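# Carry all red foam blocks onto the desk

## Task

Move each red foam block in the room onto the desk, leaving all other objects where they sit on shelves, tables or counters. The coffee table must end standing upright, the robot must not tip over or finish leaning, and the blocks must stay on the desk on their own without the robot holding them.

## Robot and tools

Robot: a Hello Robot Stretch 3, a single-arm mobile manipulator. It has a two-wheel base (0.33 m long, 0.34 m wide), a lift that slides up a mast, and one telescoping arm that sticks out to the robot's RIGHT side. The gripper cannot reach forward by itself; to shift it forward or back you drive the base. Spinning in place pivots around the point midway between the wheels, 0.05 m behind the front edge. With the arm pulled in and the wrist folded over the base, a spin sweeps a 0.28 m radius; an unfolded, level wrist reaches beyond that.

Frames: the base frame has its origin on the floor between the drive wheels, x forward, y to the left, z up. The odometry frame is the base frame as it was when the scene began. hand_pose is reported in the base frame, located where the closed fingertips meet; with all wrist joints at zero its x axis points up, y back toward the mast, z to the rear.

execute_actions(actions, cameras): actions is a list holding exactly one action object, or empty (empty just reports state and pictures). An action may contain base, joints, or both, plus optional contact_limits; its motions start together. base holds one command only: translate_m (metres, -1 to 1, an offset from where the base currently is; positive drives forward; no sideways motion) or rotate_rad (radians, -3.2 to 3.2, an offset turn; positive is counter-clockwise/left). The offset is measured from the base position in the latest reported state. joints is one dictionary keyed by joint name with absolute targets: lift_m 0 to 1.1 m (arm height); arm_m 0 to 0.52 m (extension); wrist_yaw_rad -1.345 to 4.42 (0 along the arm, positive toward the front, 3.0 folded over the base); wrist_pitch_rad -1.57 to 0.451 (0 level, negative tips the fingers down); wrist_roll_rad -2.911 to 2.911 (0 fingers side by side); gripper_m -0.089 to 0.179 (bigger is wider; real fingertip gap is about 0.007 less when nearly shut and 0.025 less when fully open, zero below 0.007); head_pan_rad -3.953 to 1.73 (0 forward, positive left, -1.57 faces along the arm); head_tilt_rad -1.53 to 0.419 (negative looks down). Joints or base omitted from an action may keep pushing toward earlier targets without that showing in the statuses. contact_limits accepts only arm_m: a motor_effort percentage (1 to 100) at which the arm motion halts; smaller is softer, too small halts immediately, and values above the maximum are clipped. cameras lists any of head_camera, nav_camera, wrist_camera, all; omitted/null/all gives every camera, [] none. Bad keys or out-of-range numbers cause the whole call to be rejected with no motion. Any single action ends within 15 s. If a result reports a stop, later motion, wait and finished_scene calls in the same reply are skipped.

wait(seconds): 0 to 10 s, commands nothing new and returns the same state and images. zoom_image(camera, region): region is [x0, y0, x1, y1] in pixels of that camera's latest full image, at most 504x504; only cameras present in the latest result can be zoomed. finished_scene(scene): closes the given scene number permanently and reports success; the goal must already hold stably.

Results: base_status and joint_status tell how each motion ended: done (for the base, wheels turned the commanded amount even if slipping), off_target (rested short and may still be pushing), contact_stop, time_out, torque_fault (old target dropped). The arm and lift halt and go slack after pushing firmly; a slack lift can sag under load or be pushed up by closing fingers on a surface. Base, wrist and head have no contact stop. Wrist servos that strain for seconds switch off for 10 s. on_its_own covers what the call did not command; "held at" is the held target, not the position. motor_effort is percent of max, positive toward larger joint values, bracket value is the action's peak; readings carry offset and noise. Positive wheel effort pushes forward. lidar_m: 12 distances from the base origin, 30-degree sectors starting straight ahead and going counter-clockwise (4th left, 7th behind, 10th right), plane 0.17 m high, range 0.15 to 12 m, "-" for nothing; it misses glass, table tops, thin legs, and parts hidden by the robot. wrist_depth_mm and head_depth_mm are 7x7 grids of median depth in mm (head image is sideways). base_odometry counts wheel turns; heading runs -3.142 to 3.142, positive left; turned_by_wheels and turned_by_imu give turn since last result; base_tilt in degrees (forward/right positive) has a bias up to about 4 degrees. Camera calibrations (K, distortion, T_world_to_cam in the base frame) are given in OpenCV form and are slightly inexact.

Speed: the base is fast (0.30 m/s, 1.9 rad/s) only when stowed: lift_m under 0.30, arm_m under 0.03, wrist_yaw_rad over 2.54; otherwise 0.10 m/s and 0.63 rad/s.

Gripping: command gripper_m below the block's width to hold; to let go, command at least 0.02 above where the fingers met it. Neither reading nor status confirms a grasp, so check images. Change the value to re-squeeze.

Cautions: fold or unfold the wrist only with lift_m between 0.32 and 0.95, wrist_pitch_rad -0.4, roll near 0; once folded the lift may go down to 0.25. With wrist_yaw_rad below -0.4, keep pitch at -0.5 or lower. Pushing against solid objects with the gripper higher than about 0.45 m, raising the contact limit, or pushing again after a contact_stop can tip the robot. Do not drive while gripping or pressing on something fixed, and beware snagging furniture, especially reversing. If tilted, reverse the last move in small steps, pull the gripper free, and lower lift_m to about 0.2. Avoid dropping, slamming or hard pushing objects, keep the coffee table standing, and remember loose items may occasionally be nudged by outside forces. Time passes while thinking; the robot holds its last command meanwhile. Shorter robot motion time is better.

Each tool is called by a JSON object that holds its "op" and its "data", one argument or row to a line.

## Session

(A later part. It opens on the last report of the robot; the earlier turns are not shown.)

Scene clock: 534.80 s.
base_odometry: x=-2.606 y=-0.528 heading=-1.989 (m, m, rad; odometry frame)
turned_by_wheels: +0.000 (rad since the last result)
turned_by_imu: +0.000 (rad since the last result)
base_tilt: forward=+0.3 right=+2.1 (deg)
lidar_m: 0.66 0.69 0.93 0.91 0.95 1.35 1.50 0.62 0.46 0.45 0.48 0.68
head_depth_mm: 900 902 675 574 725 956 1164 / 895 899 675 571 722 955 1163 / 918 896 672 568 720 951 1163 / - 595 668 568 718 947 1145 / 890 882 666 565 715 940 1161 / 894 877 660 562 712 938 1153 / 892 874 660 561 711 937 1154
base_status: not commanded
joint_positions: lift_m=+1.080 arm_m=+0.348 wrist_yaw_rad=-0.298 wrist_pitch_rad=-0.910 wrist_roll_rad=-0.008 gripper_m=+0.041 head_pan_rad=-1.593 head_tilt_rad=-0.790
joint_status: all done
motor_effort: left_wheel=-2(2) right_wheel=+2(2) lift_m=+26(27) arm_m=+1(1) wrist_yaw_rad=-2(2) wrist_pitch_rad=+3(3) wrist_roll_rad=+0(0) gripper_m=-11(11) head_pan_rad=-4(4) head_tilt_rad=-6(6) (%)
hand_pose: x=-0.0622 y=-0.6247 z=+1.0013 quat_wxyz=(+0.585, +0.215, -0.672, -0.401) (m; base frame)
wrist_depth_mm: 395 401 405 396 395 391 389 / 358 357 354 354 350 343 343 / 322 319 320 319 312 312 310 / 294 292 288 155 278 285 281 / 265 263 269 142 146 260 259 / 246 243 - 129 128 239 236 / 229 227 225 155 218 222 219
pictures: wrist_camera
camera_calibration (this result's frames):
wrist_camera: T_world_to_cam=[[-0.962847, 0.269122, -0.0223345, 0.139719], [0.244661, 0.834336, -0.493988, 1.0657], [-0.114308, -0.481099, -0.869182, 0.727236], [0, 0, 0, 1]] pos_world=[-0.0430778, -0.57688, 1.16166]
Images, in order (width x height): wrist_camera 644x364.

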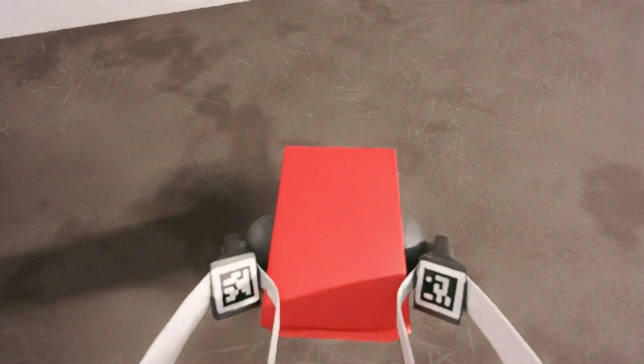

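{"op": "execute_actions", "data": {
  "actions": [
    {"joints": {"arm_m": 0.0, "head_pan_rad": -2.6, "head_tilt_rad": -0.4}}
  ],
  "cameras": ["head_camera", "nav_camera"]
}}

{"op": "execute_actions", "data": {
  "actions": [
    {"joints": {"lift_m": 0.92, "wrist_pitch_rad": -0.4, "head_pan_rad": 1.6, "head_tilt_rad": -0.3}}
  ],
  "cameras": ["head_camera", "nav_camera"]
}}

{"op": "execute_actions", "data": {
  "actions": [
    {"joints": {"wrist_yaw_rad": 2.62}}
  ],
  "cameras": ["wrist_camera"]
}}

Scene clock: 552.90 s.
base_odometry: x=-2.606 y=-0.528 heading=-1.989 (m, m, rad; odometry frame)
turned_by_wheels: +0.000 (rad since the last result)
turned_by_imu: +0.001 (rad since the last result)
base_tilt: forward=+0.4 right=+2.1 (deg)
lidar_m: 0.66 0.70 0.93 0.91 0.95 1.35 1.51 0.61 0.46 0.45 0.48 0.68
head_depth_mm: 2705 2861 - - - - 1428 / 2502 2715 - - - 1654 1427 / 2043 2172 - - - 1463 1427 / 1721 1799 - - - 1088 1235 / 1479 1554 - - - 880 957 / 1309 1385 - - 664 737 789 / 1163 - - - 634 621 710
base_status: not commanded
joint_positions: lift_m=+1.080 arm_m=+0.000 wrist_yaw_rad=-0.298 wrist_pitch_rad=-0.910 wrist_roll_rad=-0.008 gripper_m=+0.041 head_pan_rad=-2.593 head_tilt_rad=-0.409
joint_status: all done
motor_effort: left_wheel=-2(2) right_wheel=+2(2) lift_m=+26(26) arm_m=-3(3) wrist_yaw_rad=-1(1) wrist_pitch_rad=+3(3) wrist_roll_rad=+0(1) gripper_m=-11(11) head_pan_rad=-4(46) head_tilt_rad=+5(35) (%)
hand_pose: x=-0.0622 y=-0.2772 z=+1.0013 quat_wxyz=(+0.585, +0.215, -0.672, -0.401) (m; base frame)
wrist_depth_mm: 412 411 402 402 403 394 388 / 360 362 355 356 353 350 360 / 326 320 320 322 342 433 514 / 302 314 384 155 495 616 763 / 385 440 495 141 146 - - / 789 691 - 129 129 - - / 796 - - 155 - - -
pictures: head_camera (sideways: a quarter turn clockwise sets it upright), nav_camera (sideways: a quarter turn counterclockwise sets it upright)
camera_calibration (this result's frames):
head_camera: T_world_to_cam=[[0.343155, 0.212928, -0.914826, 1.21197], [0.500679, -0.865526, -0.0136467, 0.0133], [-0.794711, -0.453351, -0.403618, 0.480217], [0, 0, 0, 1]] pos_world=[-0.0409173, -0.0288432, 1.30274]
nav_camera: T_world_to_cam=[[-0.303411, -0.219622, 0.927204, -1.16298], [-0.536632, 0.84347, 0.0241845, 0.0254273], [-0.78738, -0.49023, -0.373774, 0.450287], [0, 0, 0, 1]] pos_world=[0.0153319, -0.0561181, 1.24601]
Images, in order (width x height): head_camera 896x504, nav_camera 672x504.

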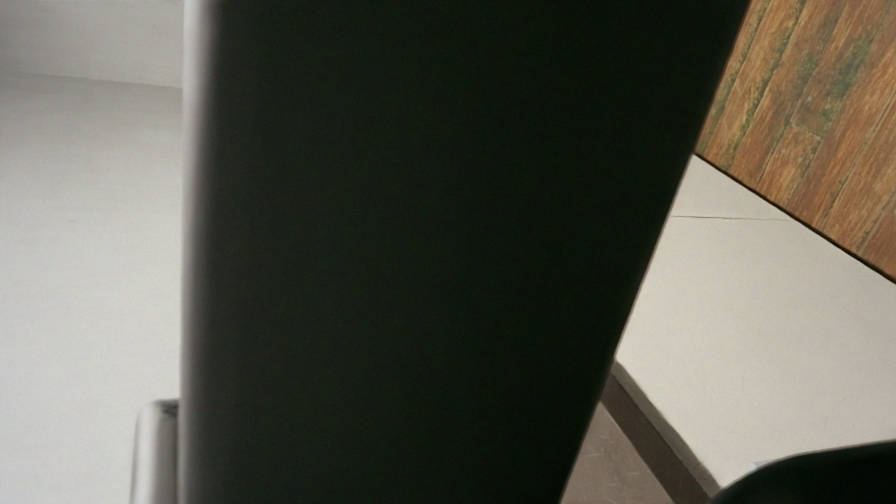

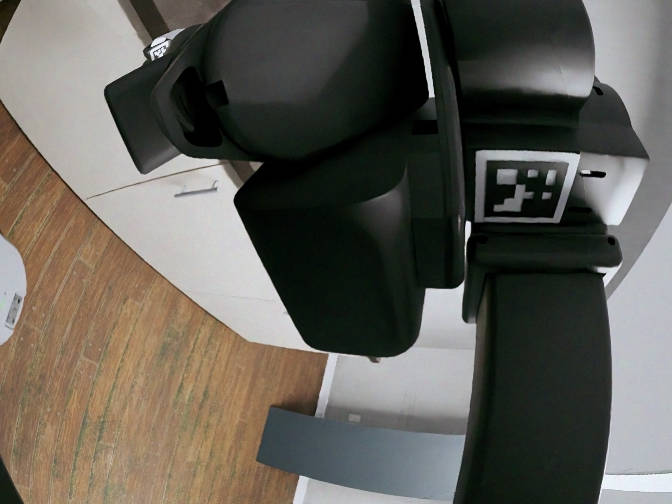

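Scene clock: 555.47 s.
base_odometry: x=-2.606 y=-0.528 heading=-1.989 (m, m, rad; odometry frame)
turned_by_wheels: +0.000 (rad since the last result)
turned_by_imu: +0.000 (rad since the last result)
base_tilt: forward=+0.3 right=+2.0 (deg)
lidar_m: 0.66 0.70 0.93 0.91 0.95 1.35 1.51 0.61 0.46 0.45 0.48 0.68
head_depth_mm: 763 805 852 899 960 1033 1107 / 765 806 852 902 967 1029 1104 / 767 808 856 907 967 1031 1110 / 767 812 856 910 968 1032 1111 / 771 812 859 913 972 1040 1111 / 770 816 860 916 983 1051 1127 / 777 828 869 919 973 1044 1102
base_status: not commanded
joint_positions: lift_m=+0.920 arm_m=+0.000 wrist_yaw_rad=-0.298 wrist_pitch_rad=-0.425 wrist_roll_rad=-0.008 gripper_m=+0.041 head_pan_rad=+1.593 head_tilt_rad=-0.310
joint_status: all done
motor_effort: left_wheel=-2(2) right_wheel=+2(2) lift_m=+17(23) arm_m=-2(2) wrist_yaw_rad=+0(0) wrist_pitch_rad=+7(7) wrist_roll_rad=+0(0) gripper_m=-12(10) head_pan_rad=+4(46) head_tilt_rad=+6(19) (%)
hand_pose: x=-0.0872 y=-0.3588 z=+0.9313 quat_wxyz=(+0.664, +0.046, -0.703, -0.250) (m; base frame)
wrist_depth_mm: 604 636 676 714 740 781 850 / 600 552 539 535 526 526 528 / 361 359 351 354 351 346 344 / 263 263 260 155 252 271 290 / 209 220 224 141 146 331 373 / 217 258 - 129 128 379 452 / 269 287 322 154 413 468 556
pictures: head_camera (sideways: a quarter turn clockwise sets it upright), nav_camera (sideways: a quarter turn counterclockwise sets it upright)
camera_calibration (this result's frames):
head_camera: T_world_to_cam=[[0.00954352, -0.311446, -0.950216, 1.26019], [-0.999931, 0.00349579, -0.0111886, 0.0192552], [0.00680641, 0.950257, -0.311391, 0.355305], [0, 0, 0, 1]] pos_world=[0.00480886, 0.0547842, 1.30831]
nav_camera: T_world_to_cam=[[-0.035285, 0.279381, 0.959532, -1.20682], [0.998965, 0.0374264, 0.0258379, 0.0139045], [-0.0286932, 0.959451, -0.280412, 0.324154], [0, 0, 0, 1]] pos_world=[-0.0471717, 0.0256321, 1.24852]
Images, in order (width x height): head_camera 896x504, nav_camera 672x504.

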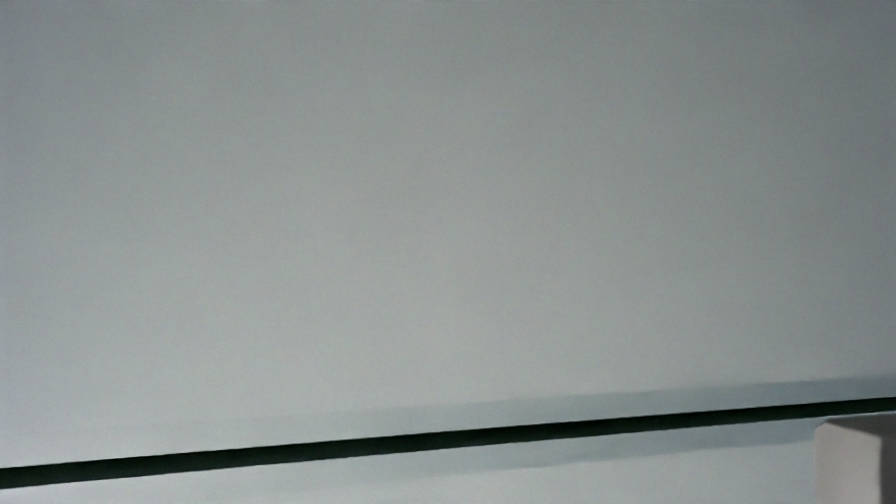

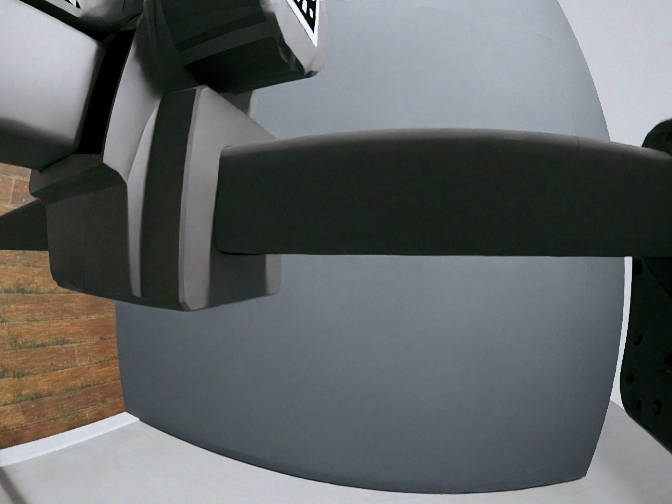

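Scene clock: 557.93 s.
base_odometry: x=-2.606 y=-0.528 heading=-1.989 (m, m, rad; odometry frame)
turned_by_wheels: +0.000 (rad since the last result)
turned_by_imu: +0.000 (rad since the last result)
base_tilt: forward=+0.4 right=+2.1 (deg)
lidar_m: 0.66 0.69 0.93 0.91 0.95 1.36 1.51 0.62 0.46 0.45 0.48 0.68
head_depth_mm: 762 805 851 906 959 1020 1106 / 764 803 849 905 963 1029 1108 / 765 809 855 909 964 1034 1116 / 771 807 857 908 967 1037 1111 / 772 814 857 913 973 1040 1114 / 770 815 862 916 984 1051 1126 / 779 828 870 924 974 1038 1099
base_status: not commanded
joint_positions: lift_m=+0.920 arm_m=+0.000 wrist_yaw_rad=+2.617 wrist_pitch_rad=-0.425 wrist_roll_rad=-0.008 gripper_m=+0.041 head_pan_rad=+1.593 head_tilt_rad=-0.310
joint_status: all done
motor_effort: left_wheel=-1(3) right_wheel=+3(2) lift_m=+17(17) arm_m=-2(2) wrist_yaw_rad=+2(2) wrist_pitch_rad=+7(7) wrist_roll_rad=+0(0) gripper_m=-10(11) head_pan_rad=+3(3) head_tilt_rad=+6(5) (%)
hand_pose: x=+0.0907 y=+0.0482 z=+0.9314 quat_wxyz=(+0.324, +0.703, -0.034, +0.632) (m; base frame)
wrist_depth_mm: 683 734 827 915 807 607 483 / 723 794 885 - 863 632 506 / 768 842 980 - 902 675 524 / 825 925 - 156 859 686 535 / 934 - - 141 146 727 557 / - - - 130 128 725 571 / - - - 155 - 761 597
pictures: wrist_camera
camera_calibration (this result's frames):
wrist_camera: T_world_to_cam=[[0.881834, -0.471498, -0.00762424, -0.0410246], [-0.259604, -0.471909, -0.84256, 0.865706], [0.393667, 0.744978, -0.538548, 0.594578], [0, 0, 0, 1]] pos_world=[0.0268516, -0.0537565, 1.04931]
Images, in order (width x height): wrist_camera 644x364.

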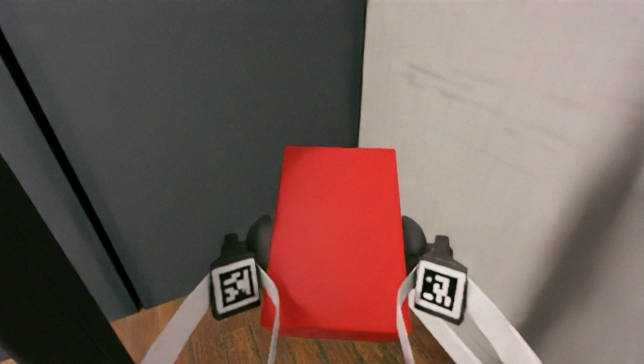

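{"op": "execute_actions", "data": {
  "actions": [
    {"joints": {"lift_m": 0.29, "head_pan_rad": 0.0, "head_tilt_rad": -0.45}}
  ],
  "cameras": []
}}

{"op": "execute_actions", "data": {
  "actions": [
    {"base": {"rotate_rad": 2.83}}
  ]
}}

Scene clock: 582.27 s.
base_odometry: x=-2.606 y=-0.528 heading=-1.989 (m, m, rad; odometry frame)
turned_by_wheels: +0.000 (rad since the last result)
turned_by_imu: +0.001 (rad since the last result)
base_tilt: forward=+0.4 right=+2.1 (deg)
lidar_m: 0.66 0.69 0.93 0.91 0.95 1.35 1.51 0.61 0.46 0.45 0.48 0.68
head_depth_mm: 528 570 618 673 736 819 925 / 530 570 615 674 738 823 924 / 529 570 617 673 740 824 928 / 530 571 617 676 742 826 929 / 530 570 619 675 743 823 934 / 532 571 619 675 746 828 931 / 532 572 621 676 744 828 927
base_status: not commanded
joint_positions: lift_m=+0.290 arm_m=+0.000 wrist_yaw_rad=+2.617 wrist_pitch_rad=-0.424 wrist_roll_rad=-0.008 gripper_m=+0.041 head_pan_rad=+0.007 head_tilt_rad=-0.444
joint_status: all done
motor_effort: left_wheel=-2(2) right_wheel=+2(2) lift_m=+17(17) arm_m=-2(2) wrist_yaw_rad=+1(1) wrist_pitch_rad=+7(7) wrist_roll_rad=+0(0) gripper_m=-11(10) head_pan_rad=-5(47) head_tilt_rad=-4(21) (%)
hand_pose: x=+0.0907 y=+0.0483 z=+0.3016 quat_wxyz=(+0.323, +0.703, -0.034, +0.632) (m; base frame)
wrist_depth_mm: 698 750 865 952 855 594 485 / 741 802 917 - 888 631 516 / 782 855 945 - 894 649 517 / 783 777 767 156 720 675 536 / 648 608 632 141 146 604 543 / - 514 - 129 128 502 499 / - 459 - 154 421 434 429
pictures: none
No camera images: the call's "cameras" was empty. Leave "cameras" out to get every camera's image.

Scene clock: 585.27 s.
base_odometry: x=-2.606 y=-0.528 heading=+0.841 (m, m, rad; odometry frame)
turned_by_wheels: +2.830 (rad since the last result)
turned_by_imu: +2.799 (rad since the last result)
base_tilt: forward=+0.3 right=+2.0 (deg)
lidar_m: 1.81 0.92 0.52 0.45 0.45 0.52 0.66 0.66 0.76 0.91 0.91 1.05
head_depth_mm: 1378 1426 1478 1551 1600 1600 1379 / 1651 1711 1793 1871 1950 1707 1391 / 2803 2179 2257 2396 2209 1700 1384 / 2831 3083 3325 3132 2204 1691 1372 / 2765 2987 3221 3170 2219 1711 1386 / 1878 2027 2146 2360 2224 1706 1376 / 1781 1930 2082 2275 2184 1698 1375
base_status: done
joint_positions: lift_m=+0.290 arm_m=+0.000 wrist_yaw_rad=+2.617 wrist_pitch_rad=-0.424 wrist_roll_rad=-0.008 gripper_m=+0.041 head_pan_rad=+0.007 head_tilt_rad=-0.445
joint_status: not commanded
motor_effort: left_wheel=-2(10) right_wheel=+3(13) lift_m=+17(17) arm_m=-3(3) wrist_yaw_rad=+1(2) wrist_pitch_rad=+7(7) wrist_roll_rad=+0(0) gripper_m=-11(11) head_pan_rad=-4(4) head_tilt_rad=-3(4) (%)
hand_pose: x=+0.0907 y=+0.0483 z=+0.3015 quat_wxyz=(+0.323, +0.703, -0.034, +0.632) (m; base frame)
wrist_depth_mm: 362 419 502 617 822 - - / 381 445 528 672 - - - / 401 462 571 768 - - - / 428 525 666 155 741 747 732 / 514 575 632 142 146 598 595 / - 513 - 130 129 509 495 / - 460 - 155 415 433 427
pictures: head_camera (sideways: a quarter turn clockwise sets it upright), nav_camera (sideways: a quarter turn counterclockwise sets it upright), wrist_camera
camera_calibration (this result's frames):
head_camera: T_world_to_cam=[[-0.436878, -0.00573859, -0.899502, 1.19673], [0.0167647, 0.999754, -0.0145206, 0.017389], [0.899364, -0.0214237, -0.436675, 0.5129], [0, 0, 0, 1]] pos_world=[0.061251, 0.000471036, 1.30069]
nav_camera: T_world_to_cam=[[0.406748, 0.0319693, 0.912981, -1.14875], [0.0257693, -0.999391, 0.0235144, 0.0228702], [0.913177, 0.0139624, -0.407324, 0.483573], [0, 0, 0, 1]] pos_world=[0.0250735, 0.0528291, 1.24522]
wrist_camera: T_world_to_cam=[[0.882051, -0.471092, -0.00760327, -0.0457866], [-0.259161, -0.471638, -0.842848, 0.335047], [0.393473, 0.745406, -0.538098, 0.255176], [0, 0, 0, 1]] pos_world=[0.0268124, -0.0537584, 0.419355]
Images, in order (width x height): head_camera 896x504, nav_camera 672x504, wrist_camera 644x364.

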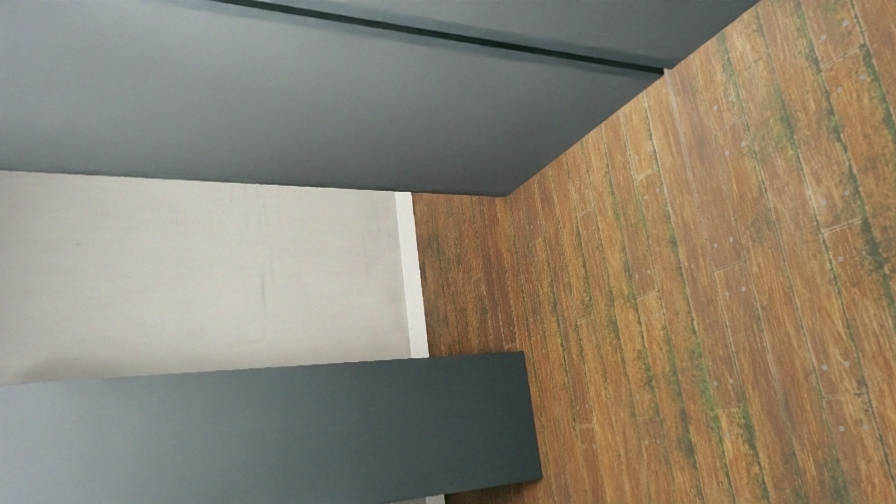

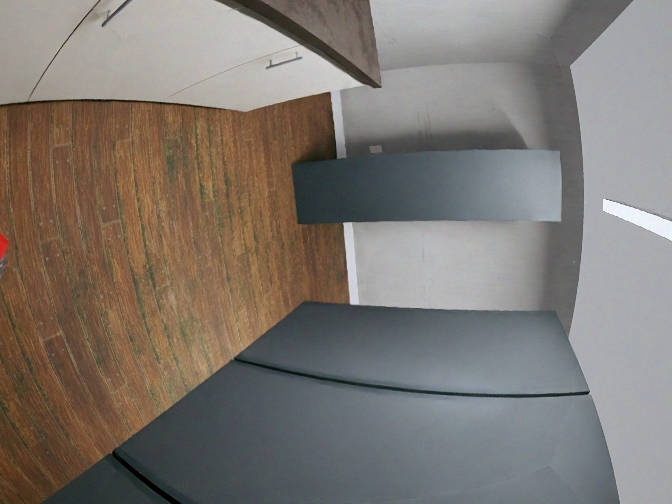

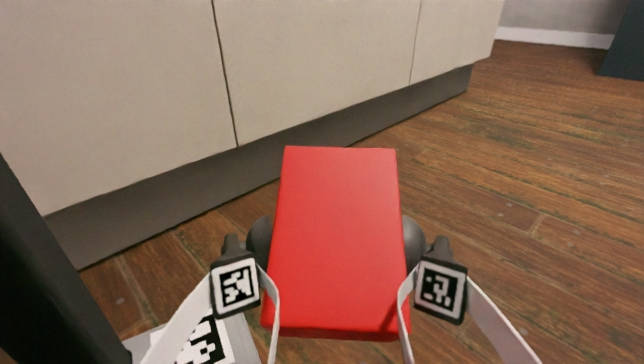

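{"op": "execute_actions", "data": {
  "actions": [
    {"base": {"translate_m": 1.0}}
  ],
  "cameras": []
}}

{"op": "execute_actions", "data": {
  "actions": [
    {"base": {"translate_m": 0.7}, "joints": {"head_tilt_rad": -0.8}}
  ],
  "cameras": ["head_camera", "nav_camera"]
}}

Scene clock: 601.27 s.
base_odometry: x=-1.939 y=+0.218 heading=+0.841 (m, m, rad; odometry frame)
turned_by_wheels: +0.000 (rad since the last result)
turned_by_imu: +0.006 (rad since the last result)
base_tilt: forward=+0.3 right=+2.1 (deg)
lidar_m: 1.20 1.20 0.82 0.71 0.71 0.82 1.44 1.30 0.75 0.65 0.65 0.75
head_depth_mm: 982 1018 1057 1099 1135 1187 1244 / 2024 2135 1295 1337 1402 1480 1384 / 1986 2145 2336 2600 2223 1708 1384 / 1927 2079 2248 2456 2236 1714 1378 / 1867 1981 2183 2384 2206 1694 1386 / 1816 1955 2113 2265 2034 1543 1381 / 996 1051 1128 1216 1322 1461 1380
base_status: done
joint_positions: lift_m=+0.290 arm_m=+0.000 wrist_yaw_rad=+2.618 wrist_pitch_rad=-0.424 wrist_roll_rad=-0.008 gripper_m=+0.041 head_pan_rad=+0.007 head_tilt_rad=-0.446
joint_status: not commanded
motor_effort: left_wheel=-2(7) right_wheel=+2(10) lift_m=+17(17) arm_m=-2(2) wrist_yaw_rad=+2(2) wrist_pitch_rad=+7(7) wrist_roll_rad=+0(0) gripper_m=-11(11) head_pan_rad=-4(4) head_tilt_rad=-2(3) (%)
hand_pose: x=+0.0906 y=+0.0483 z=+0.3016 quat_wxyz=(+0.323, +0.703, -0.034, +0.632) (m; base frame)
wrist_depth_mm: 540 612 746 - - - 823 / 574 673 776 - - - 865 / 597 713 907 - - - 929 / 673 745 759 156 732 766 748 / 630 609 641 141 146 616 604 / - 513 - 129 128 510 497 / - 456 - 154 420 430 427
pictures: none
No camera images: the call's "cameras" was empty. Leave "cameras" out to get every camera's image.

Scene clock: 605.30 s.
base_odometry: x=-1.472 y=+0.739 heading=+0.841 (m, m, rad; odometry frame)
turned_by_wheels: +0.000 (rad since the last result)
turned_by_imu: +0.004 (rad since the last result)
base_tilt: forward=+0.4 right=+2.0 (deg)
lidar_m: 1.45 0.55 0.61 1.48 0.95 1.03 1.80 0.94 0.54 0.47 0.47 0.55
head_depth_mm: 1465 1680 2011 1873 940 1000 1093 / 1416 1619 1921 1872 1561 1275 1165 / 1376 1562 1827 1852 1548 1333 1160 / 1323 1514 1760 1854 1543 1325 1157 / 1285 1472 1699 1857 1539 1315 1155 / 1252 1412 1624 1779 1534 1315 1151 / 1217 1371 1554 1690 1343 1024 1135
base_status: done
joint_positions: lift_m=+0.290 arm_m=+0.000 wrist_yaw_rad=+2.618 wrist_pitch_rad=-0.424 wrist_roll_rad=-0.008 gripper_m=+0.041 head_pan_rad=+0.007 head_tilt_rad=-0.791
joint_status: all done
motor_effort: left_wheel=-2(7) right_wheel=+2(9) lift_m=+16(17) arm_m=-2(2) wrist_yaw_rad=+2(1) wrist_pitch_rad=+7(7) wrist_roll_rad=+0(0) gripper_m=-11(10) head_pan_rad=-5(4) head_tilt_rad=-6(36) (%)
hand_pose: x=+0.0906 y=+0.0484 z=+0.3016 quat_wxyz=(+0.323, +0.703, -0.034, +0.632) (m; base frame)
wrist_depth_mm: - - - 668 520 680 957 / - - - 712 553 721 - / - - - 764 578 774 - / 778 760 763 155 615 720 740 / 627 602 634 142 146 598 601 / - 507 - 130 129 494 509 / - 463 - 155 416 428 424
pictures: head_camera (sideways: a quarter turn clockwise sets it upright), nav_camera (sideways: a quarter turn counterclockwise sets it upright)
camera_calibration (this result's frames):
head_camera: T_world_to_cam=[[-0.715886, -0.00758356, -0.698176, 0.935967], [0.0105729, 0.999709, -0.0216998, 0.0267651], [0.698137, -0.0229163, -0.715597, 0.876991], [0, 0, 0, 1]] pos_world=[0.0575018, 0.000438099, 1.28162]
nav_camera: T_world_to_cam=[[0.692099, 0.0338615, 0.721008, -0.900191], [0.0324918, -0.999348, 0.0157445, 0.0329537], [0.721071, 0.0125301, -0.692748, 0.856086], [0, 0, 0, 1]] pos_world=[0.00465185, 0.0526872, 1.24158]
Images, in order (width x height): head_camera 896x504, nav_camera 672x504.

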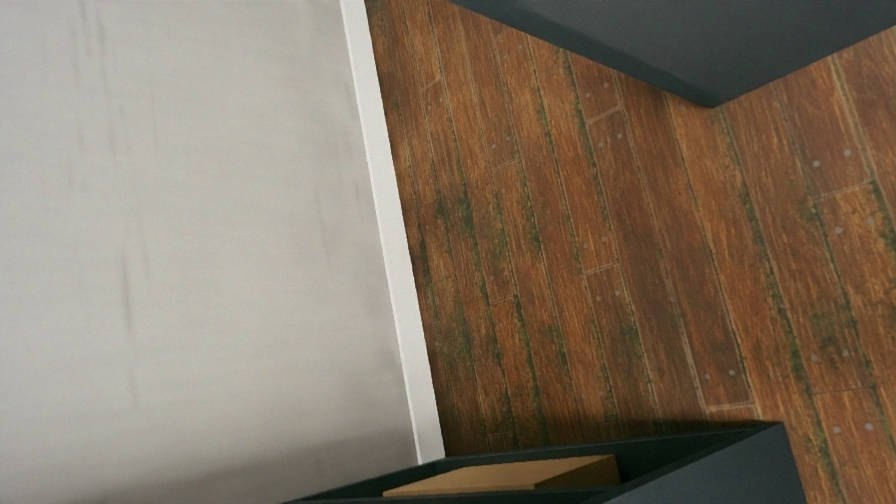

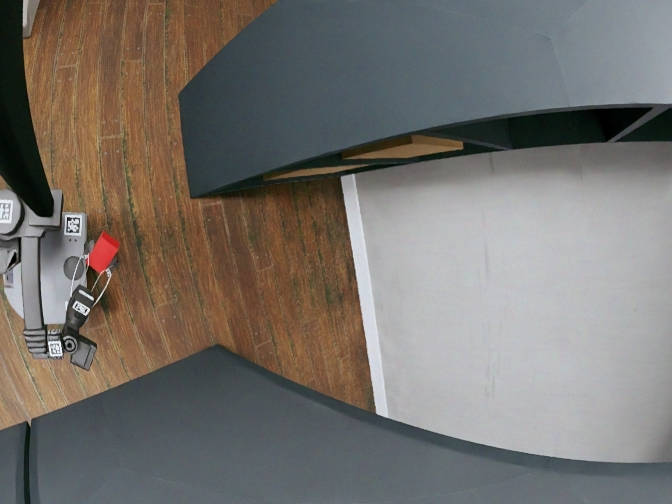

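{"op": "execute_actions", "data": {
  "actions": [
    {"base": {"translate_m": 0.85}, "joints": {"head_tilt_rad": -0.5}}
  ],
  "cameras": ["nav_camera"]
}}

Scene clock: 620.47 s.
base_odometry: x=-0.905 y=+1.373 heading=+0.841 (m, m, rad; odometry frame)
turned_by_wheels: +0.000 (rad since the last result)
turned_by_imu: +0.005 (rad since the last result)
base_tilt: forward=+0.3 right=+2.0 (deg)
lidar_m: 0.63 0.63 0.42 0.37 0.50 0.43 2.26 0.51 0.42 0.67 1.25 0.73
head_depth_mm: 575 631 699 781 889 1033 1215 / 558 610 674 752 851 981 1148 / 541 591 649 723 813 929 1085 / 525 571 627 695 779 885 1026 / 510 555 608 668 749 842 969 / 498 539 589 647 720 807 925 / 486 524 568 626 691 771 879
base_status: done
joint_positions: lift_m=+0.290 arm_m=+0.000 wrist_yaw_rad=+2.618 wrist_pitch_rad=-0.424 wrist_roll_rad=-0.008 gripper_m=+0.041 head_pan_rad=+0.007 head_tilt_rad=-0.506
joint_status: all done
motor_effort: left_wheel=-2(6) right_wheel=+2(10) lift_m=+17(17) arm_m=-2(2) wrist_yaw_rad=+1(2) wrist_pitch_rad=+7(7) wrist_roll_rad=+0(0) gripper_m=-11(11) head_pan_rad=-4(4) head_tilt_rad=+4(30) (%)
hand_pose: x=+0.0906 y=+0.0484 z=+0.3016 quat_wxyz=(+0.323, +0.703, -0.034, +0.632) (m; base frame)
wrist_depth_mm: 590 651 635 670 602 515 435 / 377 377 443 574 657 540 458 / 636 387 476 604 705 572 468 / 623 418 509 155 701 605 505 / 528 464 517 141 145 582 521 / - 456 - 130 129 508 492 / - 450 - 153 415 438 430
pictures: nav_camera (sideways: a quarter turn counterclockwise sets it upright)
camera_calibration (this result's frames):
nav_camera: T_world_to_cam=[[0.461865, 0.032281, 0.886363, -1.11436], [0.0270182, -0.999386, 0.0223187, 0.0244212], [0.886539, 0.0136397, -0.462453, 0.555473], [0, 0, 0, 1]] pos_world=[0.0215748, 0.0528023, 1.24406]
Images, in order (width x height): nav_camera 672x504.

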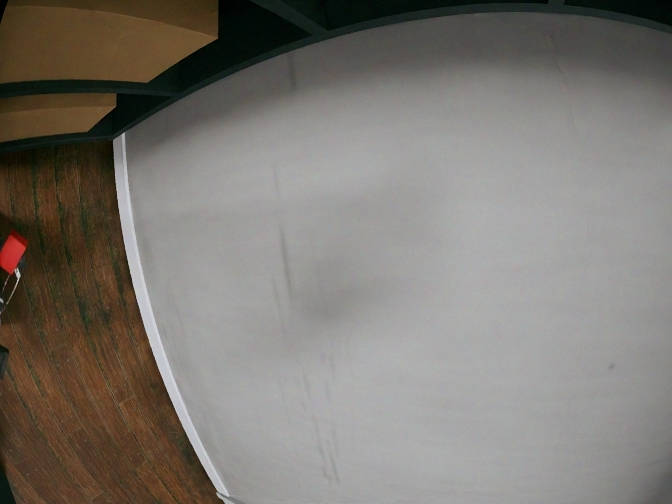

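{"op": "execute_actions", "data": {
  "actions": [
    {"base": {"rotate_rad": -1.2}}
  ],
  "cameras": ["nav_camera"]
}}

Scene clock: 632.53 s.
base_odometry: x=-0.905 y=+1.373 heading=-0.359 (m, m, rad; odometry frame)
turned_by_wheels: -1.200 (rad since the last result)
turned_by_imu: -1.186 (rad since the last result)
base_tilt: forward=+0.3 right=+2.1 (deg)
lidar_m: 1.65 0.81 0.64 0.63 0.47 0.37 0.37 0.43 1.79 0.70 0.42 0.53
head_depth_mm: 2593 2825 2645 2822 2055 1618 1328 / 2643 2857 3166 2803 2036 1614 1329 / 2618 2898 3154 2795 2053 1615 1315 / 2680 2929 3202 2779 2021 1602 1324 / 2640 2904 3102 2801 2044 1605 1315 / 1971 2029 2085 2176 1958 1600 1321 / 1457 1460 1563 1610 1652 1548 1324
base_status: done
joint_positions: lift_m=+0.290 arm_m=+0.000 wrist_yaw_rad=+2.618 wrist_pitch_rad=-0.424 wrist_roll_rad=-0.008 gripper_m=+0.041 head_pan_rad=+0.007 head_tilt_rad=-0.506
joint_status: not commanded
motor_effort: left_wheel=+2(12) right_wheel=-3(9) lift_m=+17(17) arm_m=-2(2) wrist_yaw_rad=+2(0) wrist_pitch_rad=+7(7) wrist_roll_rad=+0(0) gripper_m=-10(11) head_pan_rad=-4(4) head_tilt_rad=+4(4) (%)
hand_pose: x=+0.0906 y=+0.0484 z=+0.3016 quat_wxyz=(+0.323, +0.703, -0.034, +0.632) (m; base frame)
wrist_depth_mm: 496 533 592 655 728 815 915 / 524 586 639 703 802 910 - / 569 617 697 762 855 924 - / 599 654 732 156 711 742 759 / 619 629 636 142 145 585 603 / - 516 - 130 129 501 496 / - 463 - 153 422 439 428
pictures: nav_camera (sideways: a quarter turn counterclockwise sets it upright)
camera_calibration (this result's frames):
nav_camera: T_world_to_cam=[[0.461858, 0.0322808, 0.886366, -1.11436], [0.0270177, -0.999386, 0.0223188, 0.024421], [0.886542, 0.0136395, -0.462447, 0.555465], [0, 0, 0, 1]] pos_world=[0.0215752, 0.0528023, 1.24406]
Images, in order (width x height): nav_camera 672x504.

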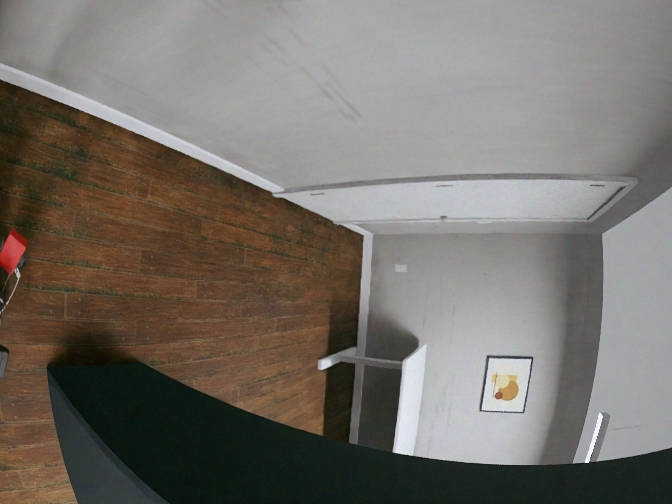

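{"op": "execute_actions", "data": {
  "actions": [
    {"base": {"translate_m": 1.0}, "joints": {"head_pan_rad": -1.0, "head_tilt_rad": -0.4}}
  ],
  "cameras": ["head_camera", "nav_camera"]
}}

Scene clock: 643.97 s.
base_odometry: x=+0.031 y=+1.021 heading=-0.359 (m, m, rad; odometry frame)
turned_by_wheels: +0.000 (rad since the last result)
turned_by_imu: +0.006 (rad since the last result)
base_tilt: forward=+0.3 right=+2.0 (deg)
lidar_m: 1.30 0.64 0.51 0.51 0.55 0.83 1.36 0.57 0.53 2.23 2.47 1.70
head_depth_mm: 2962 3158 3291 3392 2348 1776 1429 / 3213 3416 3573 3448 2362 1763 1423 / 3339 3564 3732 3271 2334 1777 1423 / 2963 3200 3211 3060 2336 1768 1430 / 2635 2808 2853 2976 2333 1771 1418 / 2358 2479 2560 2748 2335 1768 1409 / 2145 2251 2330 1899 2327 1749 1422
base_status: done
joint_positions: lift_m=+0.290 arm_m=+0.000 wrist_yaw_rad=+2.618 wrist_pitch_rad=-0.424 wrist_roll_rad=-0.008 gripper_m=+0.041 head_pan_rad=-0.993 head_tilt_rad=-0.408
joint_status: all done
motor_effort: left_wheel=+1(12) right_wheel=-2(6) lift_m=+17(17) arm_m=-2(3) wrist_yaw_rad=+2(1) wrist_pitch_rad=+6(7) wrist_roll_rad=+0(0) gripper_m=-11(11) head_pan_rad=-5(47) head_tilt_rad=+5(20) (%)
hand_pose: x=+0.0906 y=+0.0484 z=+0.3016 quat_wxyz=(+0.323, +0.703, -0.034, +0.632) (m; base frame)
wrist_depth_mm: 406 441 480 525 589 640 735 / 440 472 522 571 647 729 835 / 471 524 563 609 711 810 930 / 509 558 607 155 723 752 751 / 537 572 612 141 146 609 600 / - 504 - 130 129 495 491 / - 457 - 153 419 427 430
pictures: head_camera (sideways: a quarter turn clockwise sets it upright), nav_camera (sideways: a quarter turn counterclockwise sets it upright)
camera_calibration (this result's frames):
head_camera: T_world_to_cam=[[-0.222698, 0.336487, -0.914977, 1.21561], [0.850497, 0.525803, -0.0136376, 0.0111543], [0.476508, -0.781222, -0.403276, 0.472018], [0, 0, 0, 1]] pos_world=[0.0363074, -0.0461524, 1.30276]
nav_camera: T_world_to_cam=[[0.228222, -0.29656, 0.927344, -1.1664], [-0.8274, -0.561091, 0.0241912, 0.0271923], [0.513151, -0.772805, -0.373428, 0.441903], [0, 0, 0, 1]] pos_world=[0.0619351, 0.0108536, 1.24602]
Images, in order (width x height): head_camera 896x504, nav_camera 672x504.

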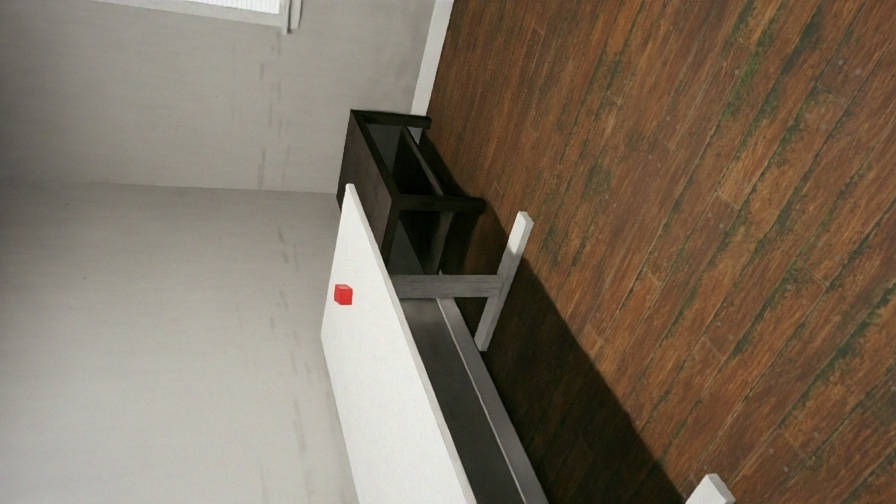

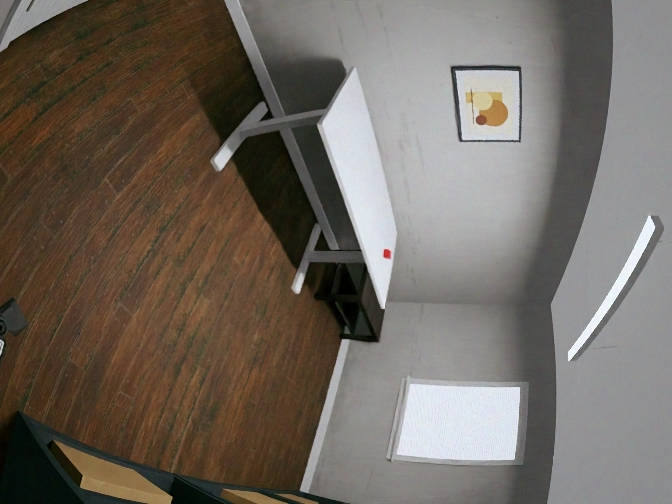

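{"op": "execute_actions", "data": {
  "actions": [
    {"base": {"rotate_rad": -0.2}, "joints": {"head_pan_rad": -0.6, "head_tilt_rad": -0.5}}
  ],
  "cameras": []
}}

{"op": "execute_actions", "data": {
  "actions": [
    {"base": {"translate_m": 1.0}}
  ],
  "cameras": ["head_camera", "nav_camera"]
}}

Scene clock: 683.07 s.
base_odometry: x=+0.031 y=+1.021 heading=-0.559 (m, m, rad; odometry frame)
turned_by_wheels: -0.200 (rad since the last result)
turned_by_imu: -0.198 (rad since the last result)
base_tilt: forward=+0.4 right=+2.0 (deg)
lidar_m: 2.06 0.73 0.54 0.51 0.52 0.67 1.36 0.69 0.53 0.92 2.48 1.70
head_depth_mm: 3220 3428 3546 2922 2098 1628 1339 / 2912 3181 3002 2930 2073 1625 1332 / 2597 2854 2478 2727 2072 1622 1338 / 2415 2640 2218 2899 2063 1624 1337 / 2215 2379 2007 2724 2079 1615 1336 / 2041 2208 2005 2538 2062 1615 1337 / 1887 2031 2005 1885 1968 1613 1335
base_status: done
joint_positions: lift_m=+0.290 arm_m=+0.000 wrist_yaw_rad=+2.618 wrist_pitch_rad=-0.424 wrist_roll_rad=-0.008 gripper_m=+0.041 head_pan_rad=-0.607 head_tilt_rad=-0.494
joint_status: all done
motor_effort: left_wheel=+2(10) right_wheel=-2(8) lift_m=+17(17) arm_m=-2(2) wrist_yaw_rad=+0(2) wrist_pitch_rad=+7(7) wrist_roll_rad=+0(0) gripper_m=-10(10) head_pan_rad=+4(33) head_tilt_rad=-4(16) (%)
hand_pose: x=+0.0906 y=+0.0484 z=+0.3016 quat_wxyz=(+0.323, +0.703, -0.034, +0.632) (m; base frame)
wrist_depth_mm: 405 447 506 594 664 898 - / 419 469 544 655 763 - - / 443 504 582 681 849 - - / 478 542 622 155 731 758 759 / 516 570 628 141 146 605 601 / - 518 - 129 129 498 502 / - 461 - 154 423 423 435
pictures: none
No camera images: the call's "cameras" was empty. Leave "cameras" out to get every camera's image.

Scene clock: 688.17 s.
base_odometry: x=+0.879 y=+0.491 heading=-0.559 (m, m, rad; odometry frame)
turned_by_wheels: +0.000 (rad since the last result)
turned_by_imu: +0.006 (rad since the last result)
base_tilt: forward=+0.4 right=+2.1 (deg)
lidar_m: 1.07 0.89 0.59 0.56 0.57 0.77 1.81 1.33 1.79 3.08 1.64 0.82
head_depth_mm: 1614 1807 1874 1266 919 744 1348 / 1448 1602 1737 1269 916 742 1340 / 1310 1442 1597 1257 916 1486 1330 / 1175 1305 1433 1259 949 1177 1267 / 1085 1190 1304 1251 1501 1623 1326 / 1003 1106 1191 1245 1426 1524 1327 / 949 1022 1103 1188 1294 1417 1333
base_status: done
joint_positions: lift_m=+0.290 arm_m=+0.000 wrist_yaw_rad=+2.618 wrist_pitch_rad=-0.424 wrist_roll_rad=-0.008 gripper_m=+0.041 head_pan_rad=-0.607 head_tilt_rad=-0.495
joint_status: not commanded
motor_effort: left_wheel=+1(11) right_wheel=-2(6) lift_m=+17(17) arm_m=-2(2) wrist_yaw_rad=+2(1) wrist_pitch_rad=+7(7) wrist_roll_rad=+0(0) gripper_m=-10(11) head_pan_rad=+4(5) head_tilt_rad=-3(5) (%)
hand_pose: x=+0.0906 y=+0.0484 z=+0.3016 quat_wxyz=(+0.323, +0.703, -0.034, +0.632) (m; base frame)
wrist_depth_mm: 440 483 551 641 793 897 758 / 466 508 600 695 880 941 797 / 493 550 641 752 939 922 823 / 518 589 703 156 728 747 760 / 565 595 643 142 146 614 601 / - 519 - 129 128 503 502 / - 467 - 154 421 428 431
pictures: head_camera (sideways: a quarter turn clockwise sets it upright), nav_camera (sideways: a quarter turn counterclockwise sets it upright)
camera_calibration (this result's frames):
head_camera: T_world_to_cam=[[-0.396517, 0.272098, -0.876776, 1.16684], [0.589079, 0.807924, -0.0156766, 0.0154019], [0.704103, -0.522706, -0.480643, 0.571303], [0, 0, 0, 1]] pos_world=[0.0513437, -0.0313158, 1.29789]
nav_camera: T_world_to_cam=[[0.38758, -0.233701, 0.891721, -1.1209], [-0.553782, -0.832356, 0.0225543, 0.027657], [0.736959, -0.50256, -0.452024, 0.542815], [0, 0, 0, 1]] pos_world=[0.0497203, 0.0338633, 1.24427]
Images, in order (width x height): head_camera 896x504, nav_camera 672x504.

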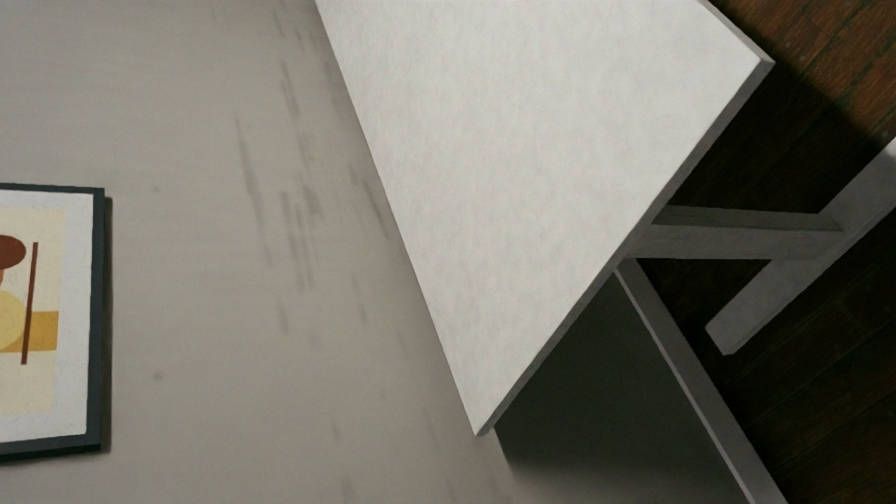

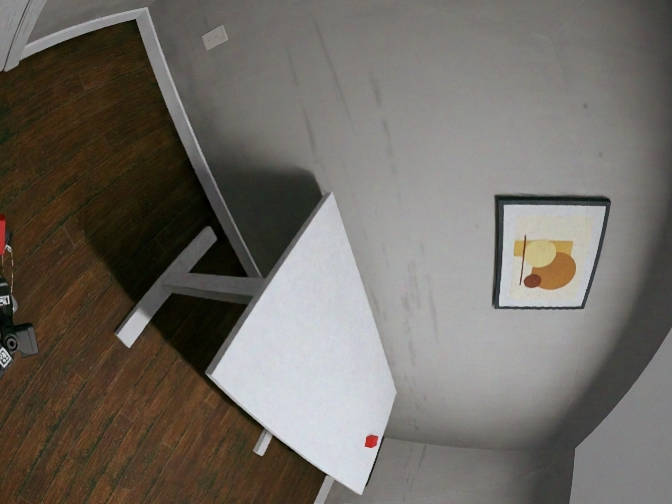

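{"op": "execute_actions", "data": {
  "actions": [
    {"base": {"translate_m": 0.45}, "joints": {"lift_m": 0.93, "head_pan_rad": -1.4, "head_tilt_rad": -0.8}}
  ],
  "cameras": []
}}

{"op": "execute_actions", "data": {
  "actions": [
    {"joints": {"wrist_yaw_rad": 0.0}}
  ],
  "cameras": []
}}

{"op": "execute_actions", "data": {
  "actions": [
    {"joints": {"wrist_pitch_rad": -0.9, "arm_m": 0.32}}
  ]
}}

Scene clock: 711.07 s.
base_odometry: x=+1.260 y=+0.252 heading=-0.559 (m, m, rad; odometry frame)
turned_by_wheels: +0.000 (rad since the last result)
turned_by_imu: +0.003 (rad since the last result)
base_tilt: forward=+0.4 right=+2.1 (deg)
lidar_m: 0.62 0.64 0.65 0.58 0.60 0.79 1.84 1.75 2.42 1.79 0.56 0.66
head_depth_mm: 2814 3008 2375 1838 - - 1166 / 2775 2872 1025 815 - - 1136 / 2767 1356 1019 814 - - - / 2751 1356 1007 811 - 1259 - / 2754 1346 1009 804 715 1237 1177 / 1975 1326 998 803 721 1282 1155 / 1551 1336 1003 799 718 1283 1149
base_status: done
joint_positions: lift_m=+0.930 arm_m=+0.000 wrist_yaw_rad=+2.618 wrist_pitch_rad=-0.424 wrist_roll_rad=-0.008 gripper_m=+0.041 head_pan_rad=-1.393 head_tilt_rad=-0.790
joint_status: all done
motor_effort: left_wheel=+1(10) right_wheel=-1(6) lift_m=+27(28) arm_m=-2(3) wrist_yaw_rad=+1(1) wrist_pitch_rad=+7(7) wrist_roll_rad=+0(0) gripper_m=-10(11) head_pan_rad=-4(46) head_tilt_rad=-7(33) (%)
hand_pose: x=+0.0906 y=+0.0484 z=+0.9411 quat_wxyz=(+0.323, +0.703, -0.034, +0.632) (m; base frame)
wrist_depth_mm: 447 528 592 704 707 542 448 / 480 547 630 751 744 585 453 / 506 607 679 800 764 594 477 / 546 623 753 155 762 634 499 / 593 649 805 141 146 663 510 / - 709 - 129 128 666 543 / - 793 - 154 - 718 568
pictures: none
No camera images: the call's "cameras" was empty. Leave "cameras" out to get every camera's image.

Scene clock: 713.40 s.
base_odometry: x=+1.260 y=+0.252 heading=-0.559 (m, m, rad; odometry frame)
turned_by_wheels: +0.000 (rad since the last result)
turned_by_imu: +0.000 (rad since the last result)
base_tilt: forward=+0.4 right=+2.1 (deg)
lidar_m: 0.62 0.64 0.65 0.58 0.60 0.79 1.84 1.76 2.43 1.78 0.56 0.66
head_depth_mm: 2783 3030 2376 1873 - - - / 2808 2865 1021 839 - - 1105 / 2721 1359 1011 822 - - 1119 / 2728 1350 1013 811 725 1289 1159 / 2780 1339 1008 806 723 1241 1154 / 1974 1331 1005 805 721 1281 1155 / 1554 1320 996 800 718 1283 1151
base_status: not commanded
joint_positions: lift_m=+0.930 arm_m=+0.000 wrist_yaw_rad=+0.003 wrist_pitch_rad=-0.424 wrist_roll_rad=-0.008 gripper_m=+0.041 head_pan_rad=-1.393 head_tilt_rad=-0.790
joint_status: all done
motor_effort: left_wheel=+1(1) right_wheel=-1(1) lift_m=+26(26) arm_m=-2(3) wrist_yaw_rad=-2(3) wrist_pitch_rad=+7(7) wrist_roll_rad=+0(0) gripper_m=-12(11) head_pan_rad=-4(4) head_tilt_rad=-6(6) (%)
hand_pose: x=-0.0208 y=-0.3689 z=+0.9411 quat_wxyz=(+0.694, +0.151, -0.688, -0.147) (m; base frame)
wrist_depth_mm: 789 - - - - - - / 777 - - - - - - / 758 854 842 840 - - - / 634 640 616 155 - - - / 503 500 509 142 146 - - / 414 405 - 129 129 - - / 355 357 352 155 342 - -
pictures: none
No camera images: the call's "cameras" was empty. Leave "cameras" out to get every camera's image.

Scene clock: 716.97 s.
base_odometry: x=+1.260 y=+0.252 heading=-0.559 (m, m, rad; odometry frame)
turned_by_wheels: +0.000 (rad since the last result)
turned_by_imu: +0.000 (rad since the last result)
base_tilt: forward=+0.4 right=+2.0 (deg)
lidar_m: 0.62 0.64 0.64 0.58 0.60 0.79 1.83 1.76 2.42 1.79 0.56 0.66
head_depth_mm: 2692 - 2207 1823 1455 1335 1164 / 2789 - 951 804 710 1331 1157 / 2768 1359 1053 788 729 1289 1160 / 2732 1353 1005 808 725 1279 1154 / 2787 1339 1005 806 723 1237 1156 / 1987 1326 1002 802 722 1272 1147 / 1553 1321 994 800 718 1275 1151
base_status: not commanded
joint_positions: lift_m=+0.930 arm_m=+0.320 wrist_yaw_rad=+0.001 wrist_pitch_rad=-0.910 wrist_roll_rad=-0.008 gripper_m=+0.041 head_pan_rad=-1.393 head_tilt_rad=-0.790
joint_status: all done
motor_effort: left_wheel=+1(1) right_wheel=-1(2) lift_m=+27(26) arm_m=+1(1) wrist_yaw_rad=-2(1) wrist_pitch_rad=+3(5) wrist_roll_rad=+0(0) gripper_m=-10(11) head_pan_rad=-3(3) head_tilt_rad=-6(7) (%)
hand_pose: x=-0.0214 y=-0.6029 z=+0.8513 quat_wxyz=(+0.638, +0.313, -0.632, -0.309) (m; base frame)
wrist_depth_mm: 473 475 468 458 - - - / 418 411 420 406 422 - - / 373 368 368 362 365 - - / 335 337 333 156 322 - - / 309 304 313 141 146 - - / 285 282 - 130 129 960 952 / 263 261 259 154 253 561 903
pictures: head_camera (sideways: a quarter turn clockwise sets it upright), nav_camera (sideways: a quarter turn counterclockwise sets it upright), wrist_camera
camera_calibration (this result's frames):
head_camera: T_world_to_cam=[[-0.129053, 0.703733, -0.698646, 0.932999], [0.986966, 0.159461, -0.0216884, 0.0207942], [0.0961439, -0.692338, -0.715139, 0.880068], [0, 0, 0, 1]] pos_world=[0.0152695, -0.0505926, 1.28166]
nav_camera: T_world_to_cam=[[0.150903, -0.675812, 0.721461, -0.897481], [-0.979291, -0.201842, 0.0157613, 0.0391037], [0.134969, -0.708899, -0.692275, 0.859046], [0, 0, 0, 1]] pos_world=[0.0577817, 0.010342, 1.24158]
wrist_camera: T_world_to_cam=[[-0.999384, -0.0270596, -0.0223282, -0.00958941], [-0.0124966, 0.869285, -0.494154, 0.97914], [0.0327812, -0.49357, -0.869088, 0.607588], [0, 0, 0, 1]] pos_world=[-0.017265, -0.551524, 1.01168]
Images, in order (width x height): head_camera 896x504, nav_camera 672x504, wrist_camera 644x364.

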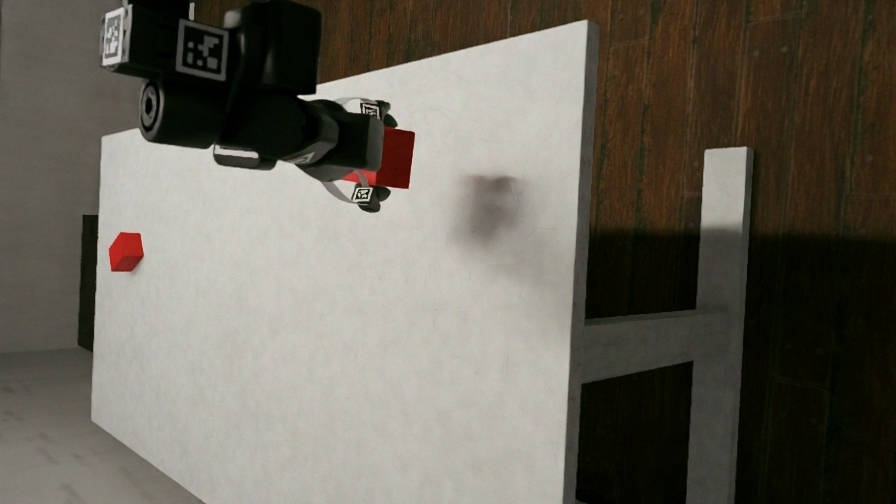

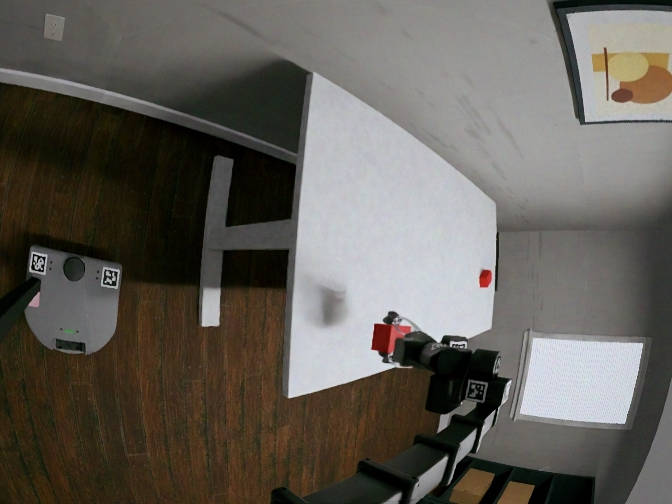

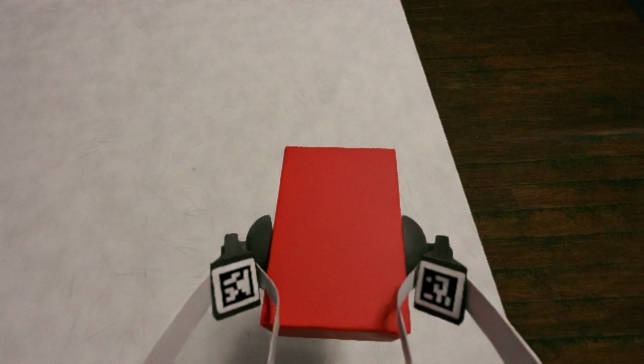

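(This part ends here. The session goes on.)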